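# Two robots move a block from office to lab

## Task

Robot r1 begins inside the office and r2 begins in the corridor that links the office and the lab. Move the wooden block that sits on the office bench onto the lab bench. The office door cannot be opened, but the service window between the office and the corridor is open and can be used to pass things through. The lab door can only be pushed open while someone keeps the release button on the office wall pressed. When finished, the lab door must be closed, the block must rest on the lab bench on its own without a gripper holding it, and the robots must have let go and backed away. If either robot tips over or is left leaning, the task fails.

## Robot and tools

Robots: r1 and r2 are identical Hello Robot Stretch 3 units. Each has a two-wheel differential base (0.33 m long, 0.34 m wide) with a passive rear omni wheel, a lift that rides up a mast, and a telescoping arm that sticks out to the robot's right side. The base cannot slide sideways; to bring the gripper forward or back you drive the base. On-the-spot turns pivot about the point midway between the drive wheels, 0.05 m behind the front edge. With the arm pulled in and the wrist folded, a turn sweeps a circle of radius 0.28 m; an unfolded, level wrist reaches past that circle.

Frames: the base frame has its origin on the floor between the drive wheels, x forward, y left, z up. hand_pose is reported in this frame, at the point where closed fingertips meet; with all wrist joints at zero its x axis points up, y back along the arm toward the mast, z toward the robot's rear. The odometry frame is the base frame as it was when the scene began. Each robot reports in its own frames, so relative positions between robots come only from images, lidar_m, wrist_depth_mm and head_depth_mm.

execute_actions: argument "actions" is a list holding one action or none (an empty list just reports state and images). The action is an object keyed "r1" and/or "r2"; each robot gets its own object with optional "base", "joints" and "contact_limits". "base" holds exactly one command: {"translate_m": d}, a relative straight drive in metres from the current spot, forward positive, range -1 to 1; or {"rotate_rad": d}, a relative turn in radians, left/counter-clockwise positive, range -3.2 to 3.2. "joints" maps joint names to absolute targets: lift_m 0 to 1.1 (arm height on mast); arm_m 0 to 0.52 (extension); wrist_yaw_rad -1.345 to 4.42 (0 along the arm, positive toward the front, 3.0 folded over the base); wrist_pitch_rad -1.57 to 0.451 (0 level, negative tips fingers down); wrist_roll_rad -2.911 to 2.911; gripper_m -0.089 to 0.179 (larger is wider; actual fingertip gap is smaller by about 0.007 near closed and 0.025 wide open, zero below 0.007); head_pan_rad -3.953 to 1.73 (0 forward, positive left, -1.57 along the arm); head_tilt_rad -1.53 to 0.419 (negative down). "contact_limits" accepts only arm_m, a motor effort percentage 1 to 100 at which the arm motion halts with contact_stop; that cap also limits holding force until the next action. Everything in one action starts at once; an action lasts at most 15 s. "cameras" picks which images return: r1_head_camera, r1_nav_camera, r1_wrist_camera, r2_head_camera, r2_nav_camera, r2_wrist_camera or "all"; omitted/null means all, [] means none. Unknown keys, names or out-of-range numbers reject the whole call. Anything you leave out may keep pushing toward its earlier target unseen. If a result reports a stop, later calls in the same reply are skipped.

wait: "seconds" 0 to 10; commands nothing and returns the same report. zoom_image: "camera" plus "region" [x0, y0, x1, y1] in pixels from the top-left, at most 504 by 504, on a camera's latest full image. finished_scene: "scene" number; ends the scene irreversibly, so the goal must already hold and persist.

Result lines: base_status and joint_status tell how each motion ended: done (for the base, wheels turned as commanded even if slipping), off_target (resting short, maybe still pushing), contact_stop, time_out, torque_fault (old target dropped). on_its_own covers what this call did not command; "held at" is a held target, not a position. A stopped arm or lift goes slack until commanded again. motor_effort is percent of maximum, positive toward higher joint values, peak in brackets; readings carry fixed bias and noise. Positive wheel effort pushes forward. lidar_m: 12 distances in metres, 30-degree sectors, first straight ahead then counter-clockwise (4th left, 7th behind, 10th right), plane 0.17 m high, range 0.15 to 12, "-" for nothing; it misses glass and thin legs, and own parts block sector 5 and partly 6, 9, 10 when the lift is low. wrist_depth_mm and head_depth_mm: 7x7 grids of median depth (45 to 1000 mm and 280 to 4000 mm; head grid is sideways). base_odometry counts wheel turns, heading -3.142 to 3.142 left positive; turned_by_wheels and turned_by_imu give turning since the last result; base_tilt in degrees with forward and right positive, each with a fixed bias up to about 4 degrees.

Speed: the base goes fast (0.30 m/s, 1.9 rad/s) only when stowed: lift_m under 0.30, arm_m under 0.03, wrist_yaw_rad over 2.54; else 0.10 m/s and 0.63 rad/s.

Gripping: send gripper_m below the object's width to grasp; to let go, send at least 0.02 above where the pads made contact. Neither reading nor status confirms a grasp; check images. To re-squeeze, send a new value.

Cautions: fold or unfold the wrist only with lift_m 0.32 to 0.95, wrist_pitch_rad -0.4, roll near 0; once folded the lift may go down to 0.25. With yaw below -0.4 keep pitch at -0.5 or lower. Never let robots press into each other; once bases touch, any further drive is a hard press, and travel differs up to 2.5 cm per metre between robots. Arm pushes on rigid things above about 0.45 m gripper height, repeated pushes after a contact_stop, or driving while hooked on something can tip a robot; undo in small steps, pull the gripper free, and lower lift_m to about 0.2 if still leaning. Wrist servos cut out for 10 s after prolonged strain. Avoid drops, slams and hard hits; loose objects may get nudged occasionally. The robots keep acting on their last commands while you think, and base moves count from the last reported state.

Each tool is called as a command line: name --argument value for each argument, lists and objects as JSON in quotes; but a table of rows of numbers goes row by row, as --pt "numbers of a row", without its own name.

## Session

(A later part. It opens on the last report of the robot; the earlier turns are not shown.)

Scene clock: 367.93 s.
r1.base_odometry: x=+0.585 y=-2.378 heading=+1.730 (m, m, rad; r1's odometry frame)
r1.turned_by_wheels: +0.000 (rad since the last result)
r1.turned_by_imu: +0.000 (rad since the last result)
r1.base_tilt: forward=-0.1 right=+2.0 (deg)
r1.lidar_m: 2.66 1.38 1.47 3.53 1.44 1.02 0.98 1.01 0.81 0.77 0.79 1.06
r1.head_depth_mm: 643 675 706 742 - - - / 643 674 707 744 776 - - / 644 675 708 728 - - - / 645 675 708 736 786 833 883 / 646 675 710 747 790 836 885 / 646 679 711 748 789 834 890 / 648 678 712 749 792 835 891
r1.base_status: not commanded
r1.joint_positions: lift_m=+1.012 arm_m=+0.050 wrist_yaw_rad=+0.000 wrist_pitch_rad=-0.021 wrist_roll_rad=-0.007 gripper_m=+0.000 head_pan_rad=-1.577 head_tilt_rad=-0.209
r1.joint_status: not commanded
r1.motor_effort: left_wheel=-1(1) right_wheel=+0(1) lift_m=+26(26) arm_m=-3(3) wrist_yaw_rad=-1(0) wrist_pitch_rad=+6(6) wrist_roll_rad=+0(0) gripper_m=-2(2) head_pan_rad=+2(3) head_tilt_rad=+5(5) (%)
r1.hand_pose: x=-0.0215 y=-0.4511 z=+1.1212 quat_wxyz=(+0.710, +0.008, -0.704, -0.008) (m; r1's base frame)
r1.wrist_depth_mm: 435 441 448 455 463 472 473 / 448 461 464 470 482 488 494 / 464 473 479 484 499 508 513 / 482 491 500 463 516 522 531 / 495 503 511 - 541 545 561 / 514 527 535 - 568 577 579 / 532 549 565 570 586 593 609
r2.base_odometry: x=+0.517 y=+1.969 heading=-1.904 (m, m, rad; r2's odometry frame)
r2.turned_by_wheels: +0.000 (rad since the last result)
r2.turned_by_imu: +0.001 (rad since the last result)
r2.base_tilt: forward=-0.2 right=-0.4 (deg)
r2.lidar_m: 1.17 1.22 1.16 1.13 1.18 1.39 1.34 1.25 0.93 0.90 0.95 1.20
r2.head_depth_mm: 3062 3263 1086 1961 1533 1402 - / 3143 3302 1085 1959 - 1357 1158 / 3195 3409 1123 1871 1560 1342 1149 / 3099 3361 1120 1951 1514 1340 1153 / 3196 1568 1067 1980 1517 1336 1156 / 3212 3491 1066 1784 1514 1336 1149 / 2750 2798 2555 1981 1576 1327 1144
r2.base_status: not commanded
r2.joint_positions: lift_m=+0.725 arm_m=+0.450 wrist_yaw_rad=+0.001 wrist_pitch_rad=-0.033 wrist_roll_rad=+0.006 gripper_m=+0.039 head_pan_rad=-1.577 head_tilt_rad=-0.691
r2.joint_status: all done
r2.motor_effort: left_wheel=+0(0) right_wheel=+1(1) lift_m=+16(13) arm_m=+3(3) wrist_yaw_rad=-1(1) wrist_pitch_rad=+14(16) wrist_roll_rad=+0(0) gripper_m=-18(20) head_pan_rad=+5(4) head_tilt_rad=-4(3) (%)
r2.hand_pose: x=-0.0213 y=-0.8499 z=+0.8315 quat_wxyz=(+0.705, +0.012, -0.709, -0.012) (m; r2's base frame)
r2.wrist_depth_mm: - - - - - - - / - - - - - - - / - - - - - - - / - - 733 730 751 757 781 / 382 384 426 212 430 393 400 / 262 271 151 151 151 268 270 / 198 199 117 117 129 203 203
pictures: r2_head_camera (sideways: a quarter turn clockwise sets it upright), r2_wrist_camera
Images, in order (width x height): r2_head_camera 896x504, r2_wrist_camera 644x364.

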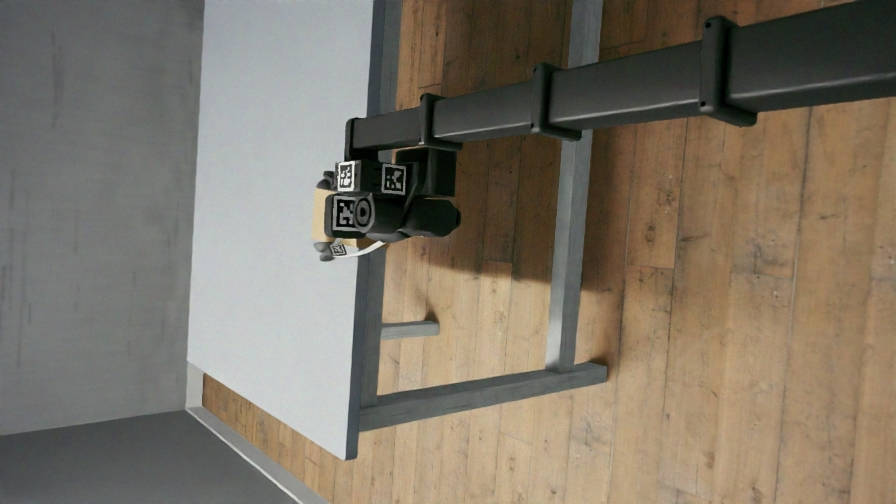

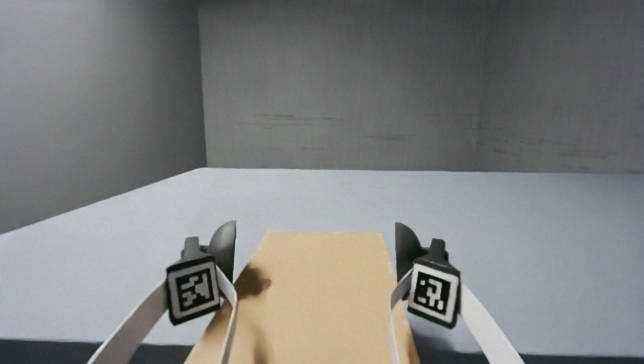

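execute_actions --actions '[{"r2":{"joints":{"arm_m":0.52}}}]' --cameras '[]'

execute_actions --actions '[{"r2":{"joints":{"lift_m":0.715}}}]' --cameras '["r2_head_camera","r2_wrist_camera"]'

Scene clock: 371.23 s.
r1.base_odometry: x=+0.585 y=-2.378 heading=+1.730 (m, m, rad; r1's odometry frame)
r1.turned_by_wheels: +0.000 (rad since the last result)
r1.turned_by_imu: +0.000 (rad since the last result)
r1.base_tilt: forward=-0.1 right=+1.9 (deg)
r1.lidar_m: 2.66 1.38 1.46 3.53 1.44 1.02 0.98 1.01 0.81 0.77 0.79 1.06
r1.head_depth_mm: 642 673 705 742 - - - / 644 673 707 745 775 - - / 644 673 707 727 - - - / 646 676 709 735 786 835 886 / 646 676 711 747 790 834 886 / 646 677 711 749 789 836 888 / 648 678 713 750 790 838 891
r1.base_status: not commanded
r1.joint_positions: lift_m=+1.012 arm_m=+0.050 wrist_yaw_rad=+0.000 wrist_pitch_rad=-0.021 wrist_roll_rad=-0.007 gripper_m=+0.000 head_pan_rad=-1.577 head_tilt_rad=-0.209
r1.joint_status: not commanded
r1.motor_effort: left_wheel=-1(1) right_wheel=+1(0) lift_m=+26(26) arm_m=-3(3) wrist_yaw_rad=+0(1) wrist_pitch_rad=+6(6) wrist_roll_rad=+0(0) gripper_m=-2(2) head_pan_rad=+3(3) head_tilt_rad=+6(6) (%)
r1.hand_pose: x=-0.0215 y=-0.4511 z=+1.1212 quat_wxyz=(+0.710, +0.008, -0.704, -0.008) (m; r1's base frame)
r1.wrist_depth_mm: 433 445 446 458 459 473 481 / 447 452 462 470 479 495 498 / 464 470 477 483 496 508 517 / 481 486 492 466 513 524 535 / 495 504 509 - 540 541 564 / 516 527 524 - 557 567 578 / 532 541 564 576 583 598 613
r2.base_odometry: x=+0.517 y=+1.969 heading=-1.904 (m, m, rad; r2's odometry frame)
r2.turned_by_wheels: +0.000 (rad since the last result)
r2.turned_by_imu: +0.001 (rad since the last result)
r2.base_tilt: forward=-0.4 right=-0.5 (deg)
r2.lidar_m: 1.17 1.22 1.17 1.13 1.18 1.38 1.34 1.25 0.93 0.90 0.94 1.20
r2.head_depth_mm: 3080 3302 1090 1957 1537 1362 - / 3103 3312 1125 2015 - 1310 1164 / 3079 3368 1190 1939 1553 1343 1154 / 3248 3455 1073 1980 1516 1343 1152 / 3175 1553 1064 1976 1513 1336 1147 / 3278 3459 1064 1790 1492 1339 1146 / 2698 2840 2582 1960 1584 1326 1145
r2.base_status: not commanded
r2.joint_positions: lift_m=+0.725 arm_m=+0.519 wrist_yaw_rad=+0.001 wrist_pitch_rad=-0.027 wrist_roll_rad=+0.006 gripper_m=+0.039 head_pan_rad=-1.577 head_tilt_rad=-0.691
r2.joint_status: all done
joint sent to its limit — the command would take r2.arm_m past its upper limit, so that joint was sent only as far as its limit.
r2.motor_effort: left_wheel=+0(0) right_wheel=+1(1) lift_m=+16(15) arm_m=+4(2) wrist_yaw_rad=-1(0) wrist_pitch_rad=+12(14) wrist_roll_rad=+0(0) gripper_m=-19(19) head_pan_rad=+4(5) head_tilt_rad=-4(4) (%)
r2.hand_pose: x=-0.0213 y=-0.9190 z=+0.8331 quat_wxyz=(+0.705, +0.010, -0.709, -0.010) (m; r2's base frame)
r2.wrist_depth_mm: - - - - - - - / - - - - - - - / - - - - - - - / - - 751 769 782 777 809 / 389 391 436 401 449 410 407 / 265 276 151 151 151 272 275 / 201 202 114 114 127 206 206
pictures: none
No camera images: the call's "cameras" was empty. Leave "cameras" out to get every camera's image.

Scene clock: 371.97 s.
r1.base_odometry: x=+0.585 y=-2.378 heading=+1.730 (m, m, rad; r1's odometry frame)
r1.turned_by_wheels: +0.000 (rad since the last result)
r1.turned_by_imu: +0.000 (rad since the last result)
r1.base_tilt: forward=-0.1 right=+2.0 (deg)
r1.lidar_m: 2.67 1.38 1.46 3.54 1.43 1.02 0.98 1.01 0.81 0.77 0.79 1.06
r1.head_depth_mm: 644 675 705 743 - - - / 644 674 707 744 776 - - / 644 675 708 728 - - - / 646 674 709 737 787 833 886 / 646 676 710 747 788 836 886 / 647 678 710 748 790 836 887 / 648 678 711 749 792 838 890
r1.base_status: not commanded
r1.joint_positions: lift_m=+1.012 arm_m=+0.050 wrist_yaw_rad=+0.000 wrist_pitch_rad=-0.021 wrist_roll_rad=-0.007 gripper_m=+0.000 head_pan_rad=-1.577 head_tilt_rad=-0.209
r1.joint_status: not commanded
r1.motor_effort: left_wheel=-1(1) right_wheel=+1(1) lift_m=+26(26) arm_m=-3(3) wrist_yaw_rad=+0(0) wrist_pitch_rad=+6(6) wrist_roll_rad=+0(0) gripper_m=-3(1) head_pan_rad=+3(2) head_tilt_rad=+5(5) (%)
r1.hand_pose: x=-0.0215 y=-0.4511 z=+1.1212 quat_wxyz=(+0.710, +0.008, -0.704, -0.008) (m; r1's base frame)
r1.wrist_depth_mm: 435 444 456 454 465 472 487 / 446 455 458 470 479 487 499 / 462 471 475 482 501 507 517 / 480 491 495 465 515 533 537 / 495 508 513 - 539 545 564 / 515 520 527 - 558 580 580 / 535 548 562 562 583 604 603
r2.base_odometry: x=+0.517 y=+1.969 heading=-1.904 (m, m, rad; r2's odometry frame)
r2.turned_by_wheels: +0.000 (rad since the last result)
r2.turned_by_imu: +0.000 (rad since the last result)
r2.base_tilt: forward=-0.3 right=-0.5 (deg)
r2.lidar_m: 1.17 1.22 1.16 1.13 1.18 1.38 1.35 1.25 0.93 0.90 0.95 1.21
r2.head_depth_mm: 3076 3291 1085 1955 1531 1352 - / 3081 3403 1114 1959 - 1319 1146 / 3098 3373 1188 1937 1570 1342 1160 / 3166 3455 1075 2011 1511 1344 1163 / 3251 1559 1065 1973 1515 1333 1152 / 3166 3483 1071 1773 1511 1330 1147 / 2699 2835 2602 1982 1583 1332 1146
r2.base_status: not commanded
r2.joint_positions: lift_m=+0.716 arm_m=+0.519 wrist_yaw_rad=+0.001 wrist_pitch_rad=+0.007 wrist_roll_rad=+0.015 gripper_m=+0.039 head_pan_rad=-1.577 head_tilt_rad=-0.691
r2.joint_status: all done
r2.motor_effort: left_wheel=+0(0) right_wheel=+1(1) lift_m=+12(10) arm_m=+4(4) wrist_yaw_rad=-1(0) wrist_pitch_rad=-3(12) wrist_roll_rad=-3(3) gripper_m=-19(19) head_pan_rad=+4(5) head_tilt_rad=-5(3) (%)
r2.hand_pose: x=-0.0213 y=-0.9199 z=+0.8321 quat_wxyz=(+0.702, -0.002, -0.712, +0.003) (m; r2's base frame)
r2.wrist_depth_mm: - - - - - - - / - - - - - - - / - - - - - - - / - - - - - - - / - 429 473 427 478 427 423 / 277 288 151 151 151 277 277 / 204 206 112 112 125 206 206
pictures: r2_head_camera (sideways: a quarter turn clockwise sets it upright), r2_wrist_camera
Images, in order (width x height): r2_head_camera 896x504, r2_wrist_camera 644x364.

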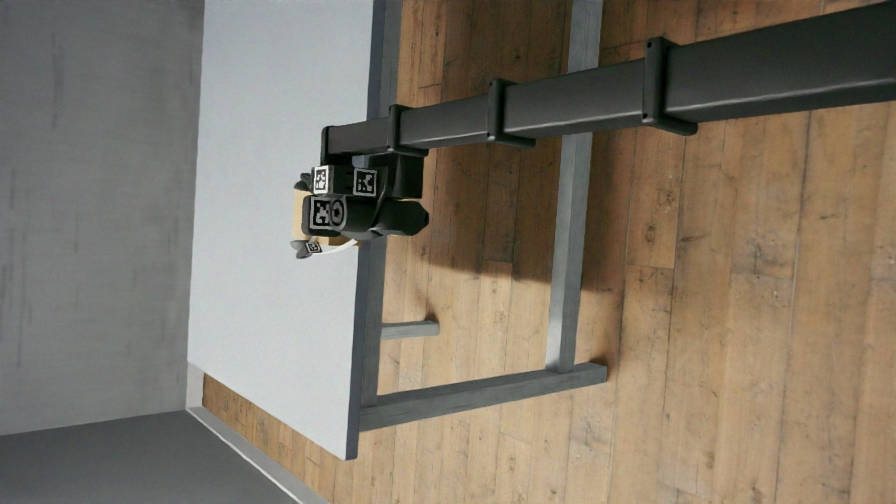

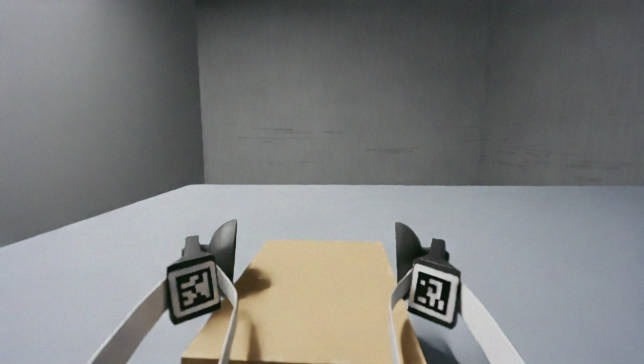

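Contact. Release.

execute_actions --actions '[{"r2":{"joints":{"gripper_m":0.15}}}]' --cameras '[]'

execute_actions --actions '[{"r2":{"joints":{"lift_m":0.73,"arm_m":0.1,"head_pan_rad":-0.8,"head_tilt_rad":-0.4}}}]' --cameras '["r2_head_camera","r2_wrist_camera","r2_nav_camera"]'

Scene clock: 375.27 s.
r1.base_odometry: x=+0.585 y=-2.378 heading=+1.730 (m, m, rad; r1's odometry frame)
r1.turned_by_wheels: +0.000 (rad since the last result)
r1.turned_by_imu: +0.000 (rad since the last result)
r1.base_tilt: forward=-0.1 right=+1.9 (deg)
r1.lidar_m: 2.66 1.37 1.46 3.52 1.44 1.02 0.98 1.00 0.81 0.77 0.79 1.06
r1.head_depth_mm: 642 673 707 744 - - - / 644 676 708 743 777 - - / 645 674 709 729 - - - / 645 676 709 736 788 834 887 / 647 677 709 747 791 835 886 / 646 678 710 748 790 835 887 / 647 678 713 748 791 836 890
r1.base_status: not commanded
r1.joint_positions: lift_m=+1.012 arm_m=+0.050 wrist_yaw_rad=+0.000 wrist_pitch_rad=-0.021 wrist_roll_rad=-0.007 gripper_m=+0.000 head_pan_rad=-1.577 head_tilt_rad=-0.209
r1.joint_status: not commanded
r1.motor_effort: left_wheel=-1(1) right_wheel=+1(1) lift_m=+26(26) arm_m=-3(3) wrist_yaw_rad=+0(0) wrist_pitch_rad=+6(6) wrist_roll_rad=+0(0) gripper_m=-2(2) head_pan_rad=+2(2) head_tilt_rad=+5(5) (%)
r1.hand_pose: x=-0.0215 y=-0.4511 z=+1.1212 quat_wxyz=(+0.710, +0.008, -0.704, -0.008) (m; r1's base frame)
r1.wrist_depth_mm: 435 441 444 454 461 476 481 / 447 456 461 470 478 484 496 / 462 474 478 488 492 505 516 / 482 485 492 471 521 532 542 / 494 504 511 - 536 553 559 / 513 529 532 - 560 570 581 / 537 548 561 577 582 590 611
r2.base_odometry: x=+0.517 y=+1.969 heading=-1.904 (m, m, rad; r2's odometry frame)
r2.turned_by_wheels: +0.000 (rad since the last result)
r2.turned_by_imu: +0.001 (rad since the last result)
r2.base_tilt: forward=-0.3 right=-0.5 (deg)
r2.lidar_m: 1.17 1.22 1.16 1.13 1.18 1.38 1.34 1.24 0.93 0.90 0.94 1.21
r2.head_depth_mm: 3097 3315 1086 1961 1525 1353 - / 3080 3300 1085 1973 - 1325 1143 / 3111 3324 1186 1931 1553 1343 1166 / 3085 3434 1065 1993 1532 1342 1149 / 3178 1555 1060 1966 1514 1327 1159 / 3128 3437 1071 1799 1513 1331 1144 / 2740 2770 2600 1961 1599 1332 1150
r2.base_status: not commanded
r2.joint_positions: lift_m=+0.715 arm_m=+0.519 wrist_yaw_rad=+0.001 wrist_pitch_rad=-0.014 wrist_roll_rad=+0.011 gripper_m=+0.150 head_pan_rad=-1.577 head_tilt_rad=-0.691
r2.joint_status: all done
r2.motor_effort: left_wheel=+0(1) right_wheel=+0(1) lift_m=+15(15) arm_m=+3(4) wrist_yaw_rad=+0(0) wrist_pitch_rad=+6(7) wrist_roll_rad=-1(3) gripper_m=+0(86) head_pan_rad=+5(5) head_tilt_rad=-5(4) (%)
r2.hand_pose: x=-0.0213 y=-0.9194 z=+0.8266 quat_wxyz=(+0.704, +0.005, -0.711, -0.005) (m; r2's base frame)
r2.wrist_depth_mm: - - - - - - - / - - - - - - - / - - - - - - - / - - 767 785 777 800 796 / 383 430 386 207 394 413 394 / 258 - 148 138 244 - 262 / 188 184 105 103 115 186 195
pictures: none
No camera images: the call's "cameras" was empty. Leave "cameras" out to get every camera's image.

Scene clock: 379.53 s.
r1.base_odometry: x=+0.585 y=-2.378 heading=+1.730 (m, m, rad; r1's odometry frame)
r1.turned_by_wheels: +0.000 (rad since the last result)
r1.turned_by_imu: +0.000 (rad since the last result)
r1.base_tilt: forward=-0.2 right=+1.9 (deg)
r1.lidar_m: 2.67 1.37 1.46 3.54 1.44 1.02 0.98 1.00 0.81 0.77 0.79 1.06
r1.head_depth_mm: 643 674 707 743 - - - / 644 674 706 743 774 - - / 644 674 709 729 - - - / 646 675 710 736 785 833 884 / 646 676 710 748 789 835 885 / 647 676 710 748 790 838 887 / 648 677 713 749 791 837 887
r1.base_status: not commanded
r1.joint_positions: lift_m=+1.012 arm_m=+0.050 wrist_yaw_rad=+0.000 wrist_pitch_rad=-0.021 wrist_roll_rad=-0.007 gripper_m=+0.000 head_pan_rad=-1.577 head_tilt_rad=-0.209
r1.joint_status: not commanded
r1.motor_effort: left_wheel=-1(1) right_wheel=+1(2) lift_m=+26(26) arm_m=-3(3) wrist_yaw_rad=+0(1) wrist_pitch_rad=+6(6) wrist_roll_rad=+0(0) gripper_m=-1(2) head_pan_rad=+3(2) head_tilt_rad=+6(6) (%)
r1.hand_pose: x=-0.0215 y=-0.4511 z=+1.1212 quat_wxyz=(+0.710, +0.008, -0.704, -0.008) (m; r1's base frame)
r1.wrist_depth_mm: 435 444 446 453 467 470 476 / 452 456 463 467 478 487 493 / 459 470 478 477 493 500 507 / 481 489 494 470 514 528 538 / 491 502 512 - 532 546 559 / 517 525 535 - 552 568 587 / 532 542 557 575 577 593 612
r2.base_odometry: x=+0.517 y=+1.969 heading=-1.904 (m, m, rad; r2's odometry frame)
r2.turned_by_wheels: +0.000 (rad since the last result)
r2.turned_by_imu: +0.001 (rad since the last result)
r2.base_tilt: forward=-0.2 right=-0.5 (deg)
r2.lidar_m: 1.17 1.23 1.16 1.13 1.18 1.38 1.34 1.24 0.93 0.90 0.94 1.20
r2.head_depth_mm: 1815 2045 2318 2675 2125 1521 1271 / 1592 1778 1990 2276 2199 1662 1347 / 1450 1595 1760 1966 2113 1669 1340 / 1304 1428 1577 1723 1907 1646 1334 / 1211 1298 1419 1551 1708 1645 1334 / 1116 1192 1293 1394 1531 1580 1314 / 1038 1103 1177 1273 1380 1508 1316
r2.base_status: not commanded
r2.joint_positions: lift_m=+0.730 arm_m=+0.100 wrist_yaw_rad=+0.001 wrist_pitch_rad=-0.015 wrist_roll_rad=+0.009 gripper_m=+0.150 head_pan_rad=-0.807 head_tilt_rad=-0.409
r2.joint_status: all done
r2.motor_effort: left_wheel=-1(1) right_wheel=+1(0) lift_m=+35(38) arm_m=-4(5) wrist_yaw_rad=+0(1) wrist_pitch_rad=+7(7) wrist_roll_rad=-1(1) gripper_m=+0(0) head_pan_rad=+4(48) head_tilt_rad=+4(21) (%)
r2.hand_pose: x=-0.0213 y=-0.5012 z=+0.8403 quat_wxyz=(+0.704, +0.006, -0.710, -0.005) (m; r2's base frame)
r2.wrist_depth_mm: - - - - - - - / - - - - - - - / - - - - - - - / - - 858 722 879 877 904 / - 548 580 582 570 557 563 / - - - - - - - / - - - - - - -
pictures: r2_head_camera (sideways: a quarter turn clockwise sets it upright), r2_nav_camera (sideways: a quarter turn counterclockwise sets it upright), r2_wrist_camera
Images, in order (width x height): r2_head_camera 896x504, r2_nav_camera 672x504, r2_wrist_camera 644x364.

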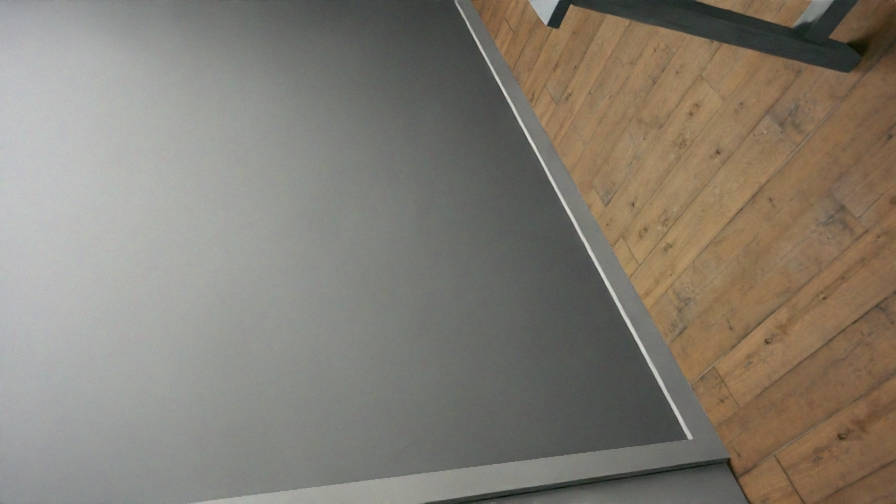

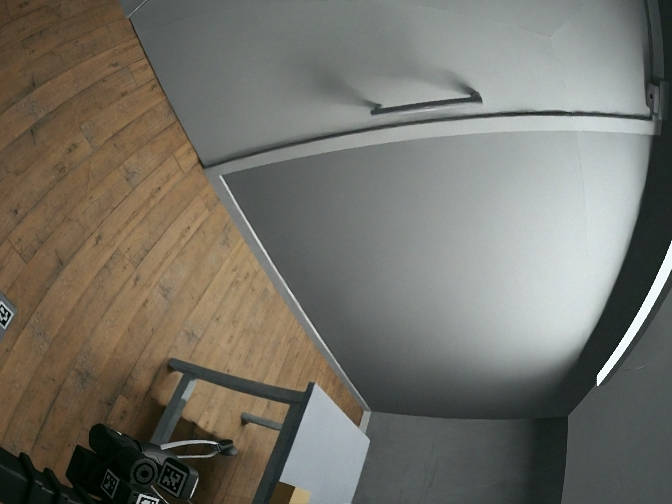

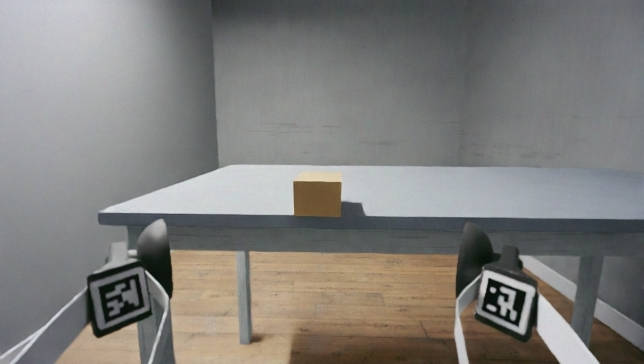

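execute_actions --actions '[{"r2":{"joints":{"lift_m":0.71,"arm_m":0.33,"gripper_m":0.0}}}]' --cameras '["r2_wrist_camera"]'

execute_actions --actions '[{"r2":{"joints":{"arm_m":0.5}}}]' --cameras '["r2_wrist_camera"]'

execute_actions --actions '[{"r2":{"joints":{"arm_m":0.2}}}]' --cameras '["r2_wrist_camera"]'

Scene clock: 385.80 s.
r1.base_odometry: x=+0.585 y=-2.378 heading=+1.730 (m, m, rad; r1's odometry frame)
r1.turned_by_wheels: +0.000 (rad since the last result)
r1.turned_by_imu: +0.001 (rad since the last result)
r1.base_tilt: forward=-0.2 right=+2.0 (deg)
r1.lidar_m: 2.66 1.38 1.46 3.53 1.43 1.02 0.98 1.00 0.81 0.77 0.79 1.06
r1.head_depth_mm: 643 672 706 743 - - - / 644 675 707 745 777 - - / 644 674 709 729 - - - / 645 677 709 736 785 831 886 / 646 676 707 747 787 835 884 / 647 676 710 748 789 835 885 / 647 678 712 750 790 837 888
r1.base_status: not commanded
r1.joint_positions: lift_m=+1.012 arm_m=+0.050 wrist_yaw_rad=+0.000 wrist_pitch_rad=-0.021 wrist_roll_rad=-0.007 gripper_m=+0.000 head_pan_rad=-1.577 head_tilt_rad=-0.209
r1.joint_status: not commanded
r1.motor_effort: left_wheel=-1(1) right_wheel=+0(2) lift_m=+26(25) arm_m=-3(3) wrist_yaw_rad=+0(1) wrist_pitch_rad=+7(6) wrist_roll_rad=+0(0) gripper_m=-2(2) head_pan_rad=+2(3) head_tilt_rad=+5(5) (%)
r1.hand_pose: x=-0.0215 y=-0.4511 z=+1.1212 quat_wxyz=(+0.710, +0.008, -0.704, -0.008) (m; r1's base frame)
r1.wrist_depth_mm: 434 442 448 453 461 472 479 / 452 453 457 469 482 490 504 / 466 469 485 486 499 507 521 / 477 489 498 463 519 525 538 / 498 509 518 - 533 544 558 / 519 526 530 - 555 575 577 / 529 544 560 570 589 598 610
r2.base_odometry: x=+0.517 y=+1.969 heading=-1.904 (m, m, rad; r2's odometry frame)
r2.turned_by_wheels: +0.000 (rad since the last result)
r2.turned_by_imu: +0.001 (rad since the last result)
r2.base_tilt: forward=-0.3 right=-0.4 (deg)
r2.lidar_m: 1.17 1.22 1.16 1.13 1.18 1.39 1.34 1.24 0.93 0.90 0.94 1.20
r2.head_depth_mm: 1819 2021 2323 2727 2159 1519 1257 / 1597 1781 2004 2263 2190 1681 1333 / 1442 1594 1756 1968 2095 1658 1347 / 1310 1435 1558 1731 1922 1643 1321 / 1206 1304 1425 1551 1713 1641 1331 / 1114 1198 1288 1395 1522 1582 1322 / 1032 1105 1185 1277 1393 1478 1326
r2.base_status: not commanded
r2.joint_positions: lift_m=+0.710 arm_m=+0.330 wrist_yaw_rad=+0.001 wrist_pitch_rad=-0.016 wrist_roll_rad=+0.009 gripper_m=+0.000 head_pan_rad=-0.807 head_tilt_rad=-0.409
r2.joint_status: all done
r2.motor_effort: left_wheel=+0(0) right_wheel=+1(1) lift_m=+15(36) arm_m=+4(3) wrist_yaw_rad=+0(1) wrist_pitch_rad=+7(7) wrist_roll_rad=-2(1) gripper_m=-3(87) head_pan_rad=+4(5) head_tilt_rad=+4(3) (%)
r2.hand_pose: x=-0.0213 y=-0.7304 z=+0.8211 quat_wxyz=(+0.704, +0.006, -0.710, -0.006) (m; r2's base frame)
r2.wrist_depth_mm: - - - - - - - / - - - - - - - / - - - - - - - / - - 730 536 744 771 774 / 370 368 371 290 376 379 378 / 360 359 334 - 350 348 344 / 379 - - - - - -
pictures: r2_wrist_camera
Images, in order (width x height): r2_wrist_camera 644x364.

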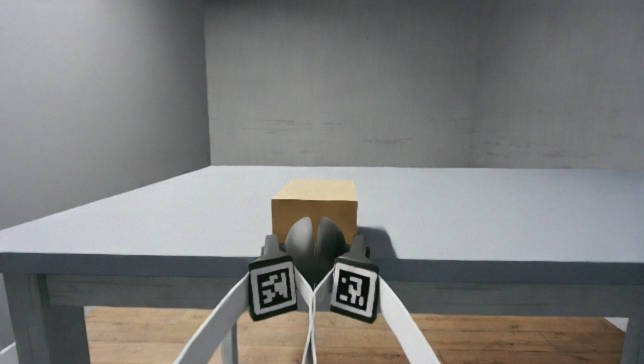

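Scene clock: 388.30 s.
r1.base_odometry: x=+0.585 y=-2.378 heading=+1.730 (m, m, rad; r1's odometry frame)
r1.turned_by_wheels: +0.000 (rad since the last result)
r1.turned_by_imu: +0.000 (rad since the last result)
r1.base_tilt: forward=-0.2 right=+2.0 (deg)
r1.lidar_m: 2.66 1.37 1.46 3.53 1.43 1.02 0.98 1.00 0.81 0.77 0.79 1.06
r1.head_depth_mm: 643 673 706 743 - - - / 644 673 707 745 776 - - / 646 674 707 729 - - - / 645 676 709 735 787 832 883 / 645 676 708 747 788 833 886 / 648 677 711 748 789 835 887 / 647 678 712 748 790 836 889
r1.base_status: not commanded
r1.joint_positions: lift_m=+1.012 arm_m=+0.050 wrist_yaw_rad=+0.000 wrist_pitch_rad=-0.021 wrist_roll_rad=-0.007 gripper_m=+0.000 head_pan_rad=-1.577 head_tilt_rad=-0.209
r1.joint_status: not commanded
r1.motor_effort: left_wheel=-1(1) right_wheel=+1(0) lift_m=+26(26) arm_m=-3(3) wrist_yaw_rad=-1(1) wrist_pitch_rad=+6(6) wrist_roll_rad=+0(0) gripper_m=-3(2) head_pan_rad=+3(3) head_tilt_rad=+6(5) (%)
r1.hand_pose: x=-0.0215 y=-0.4511 z=+1.1212 quat_wxyz=(+0.710, +0.008, -0.704, -0.008) (m; r1's base frame)
r1.wrist_depth_mm: 431 441 452 456 464 473 483 / 449 453 459 469 479 491 489 / 465 468 479 482 499 506 517 / 482 485 499 470 521 527 536 / 498 503 512 - 539 546 558 / 517 522 531 - 552 570 574 / 538 542 567 569 582 599 610
r2.base_odometry: x=+0.517 y=+1.969 heading=-1.904 (m, m, rad; r2's odometry frame)
r2.turned_by_wheels: +0.000 (rad since the last result)
r2.turned_by_imu: +0.001 (rad since the last result)
r2.base_tilt: forward=-0.3 right=-0.4 (deg)
r2.lidar_m: 1.17 1.22 1.16 1.13 1.18 1.38 1.34 1.25 0.93 0.90 0.95 1.20
r2.head_depth_mm: 1813 2035 2322 2692 2131 1531 1269 / 1599 1771 2003 2278 2213 1659 1335 / 1452 1587 1755 1983 2117 1671 1344 / 1307 1428 1575 1741 1910 1647 1334 / 1210 1303 1423 1551 1718 1635 1327 / 1118 1201 1278 1403 1542 1582 1327 / 1032 1100 1176 1276 1376 1492 1312
r2.base_status: not commanded
r2.joint_positions: lift_m=+0.710 arm_m=+0.500 wrist_yaw_rad=+0.000 wrist_pitch_rad=-0.016 wrist_roll_rad=+0.009 gripper_m=+0.000 head_pan_rad=-0.807 head_tilt_rad=-0.408
r2.joint_status: all done
r2.motor_effort: left_wheel=+0(0) right_wheel=+0(1) lift_m=+15(16) arm_m=+3(3) wrist_yaw_rad=+0(0) wrist_pitch_rad=+7(7) wrist_roll_rad=-1(1) gripper_m=-2(2) head_pan_rad=+4(5) head_tilt_rad=+3(3) (%)
r2.hand_pose: x=-0.0215 y=-0.9004 z=+0.8211 quat_wxyz=(+0.704, +0.006, -0.710, -0.006) (m; r2's base frame)
r2.wrist_depth_mm: - - - - - - - / - - - - - - - / - - - - - - - / - - 725 730 752 754 758 / 366 366 337 237 373 375 376 / 245 247 246 - 249 249 250 / 184 185 186 187 187 187 187
pictures: r2_wrist_camera
Images, in order (width x height): r2_wrist_camera 644x364.

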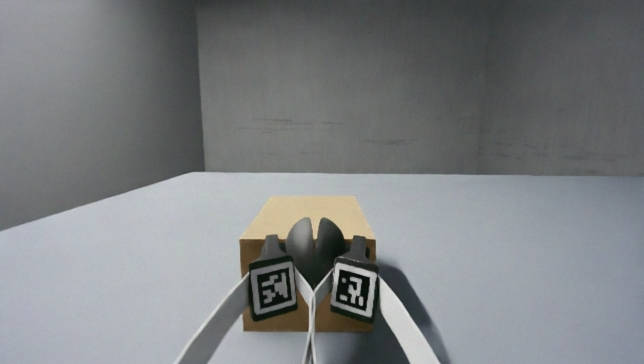

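Scene clock: 391.73 s.
r1.base_odometry: x=+0.585 y=-2.378 heading=+1.730 (m, m, rad; r1's odometry frame)
r1.turned_by_wheels: +0.000 (rad since the last result)
r1.turned_by_imu: +0.000 (rad since the last result)
r1.base_tilt: forward=-0.1 right=+1.9 (deg)
r1.lidar_m: 2.66 1.37 1.46 3.52 1.43 1.03 0.98 1.01 0.81 0.77 0.79 1.06
r1.head_depth_mm: 643 674 708 742 - - - / 643 674 707 746 777 - - / 645 675 709 729 - - - / 645 677 708 735 787 835 884 / 646 676 710 748 789 834 885 / 647 676 712 747 791 837 885 / 648 677 711 748 789 835 888
r1.base_status: not commanded
r1.joint_positions: lift_m=+1.012 arm_m=+0.050 wrist_yaw_rad=+0.000 wrist_pitch_rad=-0.021 wrist_roll_rad=-0.007 gripper_m=+0.000 head_pan_rad=-1.577 head_tilt_rad=-0.209
r1.joint_status: not commanded
r1.motor_effort: left_wheel=-1(0) right_wheel=+1(1) lift_m=+26(26) arm_m=-3(3) wrist_yaw_rad=+0(0) wrist_pitch_rad=+7(6) wrist_roll_rad=+0(0) gripper_m=-1(2) head_pan_rad=+4(2) head_tilt_rad=+5(6) (%)
r1.hand_pose: x=-0.0215 y=-0.4511 z=+1.1212 quat_wxyz=(+0.710, +0.008, -0.704, -0.008) (m; r1's base frame)
r1.wrist_depth_mm: 441 441 449 456 465 476 479 / 448 453 456 471 479 489 497 / 466 472 480 488 496 507 510 / 482 491 496 466 516 523 537 / 497 510 509 - 540 542 552 / 517 525 530 - 549 571 585 / 538 545 559 574 583 603 608
r2.base_odometry: x=+0.517 y=+1.969 heading=-1.904 (m, m, rad; r2's odometry frame)
r2.turned_by_wheels: +0.000 (rad since the last result)
r2.turned_by_imu: +0.001 (rad since the last result)
r2.base_tilt: forward=-0.3 right=-0.5 (deg)
r2.lidar_m: 1.17 1.23 1.16 1.13 1.18 1.39 1.34 1.24 0.93 0.90 0.94 1.20
r2.head_depth_mm: 1801 2019 2312 2669 2106 1513 1257 / 1604 1781 2009 2276 2216 1664 1346 / 1449 1581 1748 1956 2098 1657 1334 / 1316 1434 1568 1728 1906 1659 1327 / 1211 1304 1412 1546 1720 1635 1337 / 1111 1202 1290 1404 1517 1583 1322 / 1036 1102 1182 1267 1379 1485 1315
r2.base_status: not commanded
r2.joint_positions: lift_m=+0.710 arm_m=+0.200 wrist_yaw_rad=+0.000 wrist_pitch_rad=-0.016 wrist_roll_rad=+0.009 gripper_m=+0.000 head_pan_rad=-0.807 head_tilt_rad=-0.408
r2.joint_status: all done
r2.motor_effort: left_wheel=+0(1) right_wheel=+1(0) lift_m=+16(15) arm_m=-4(4) wrist_yaw_rad=+0(0) wrist_pitch_rad=+7(7) wrist_roll_rad=-1(1) gripper_m=-2(3) head_pan_rad=+5(4) head_tilt_rad=+4(4) (%)
r2.hand_pose: x=-0.0215 y=-0.6012 z=+0.8210 quat_wxyz=(+0.704, +0.006, -0.710, -0.006) (m; r2's base frame)
r2.wrist_depth_mm: - - - - - - - / - - - - - - - / - - - - - - - / - - 736 533 753 758 769 / - 461 462 465 471 476 467 / - 549 - - - - - / - - - - - - -
pictures: r2_wrist_camera
Images, in order (width x height): r2_wrist_camera 644x364.

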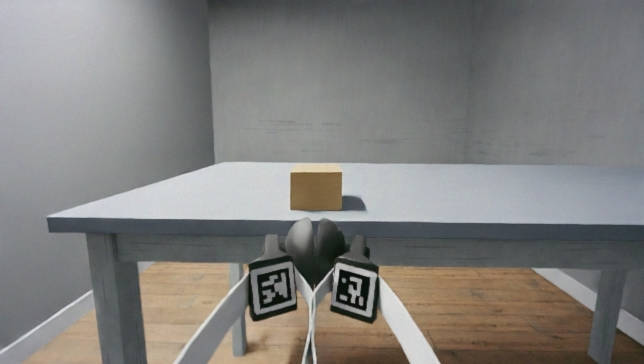

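The block is now well onto the bench, and the door looks shut.

finished_scene --scene 2

The scene is finished: the task was done.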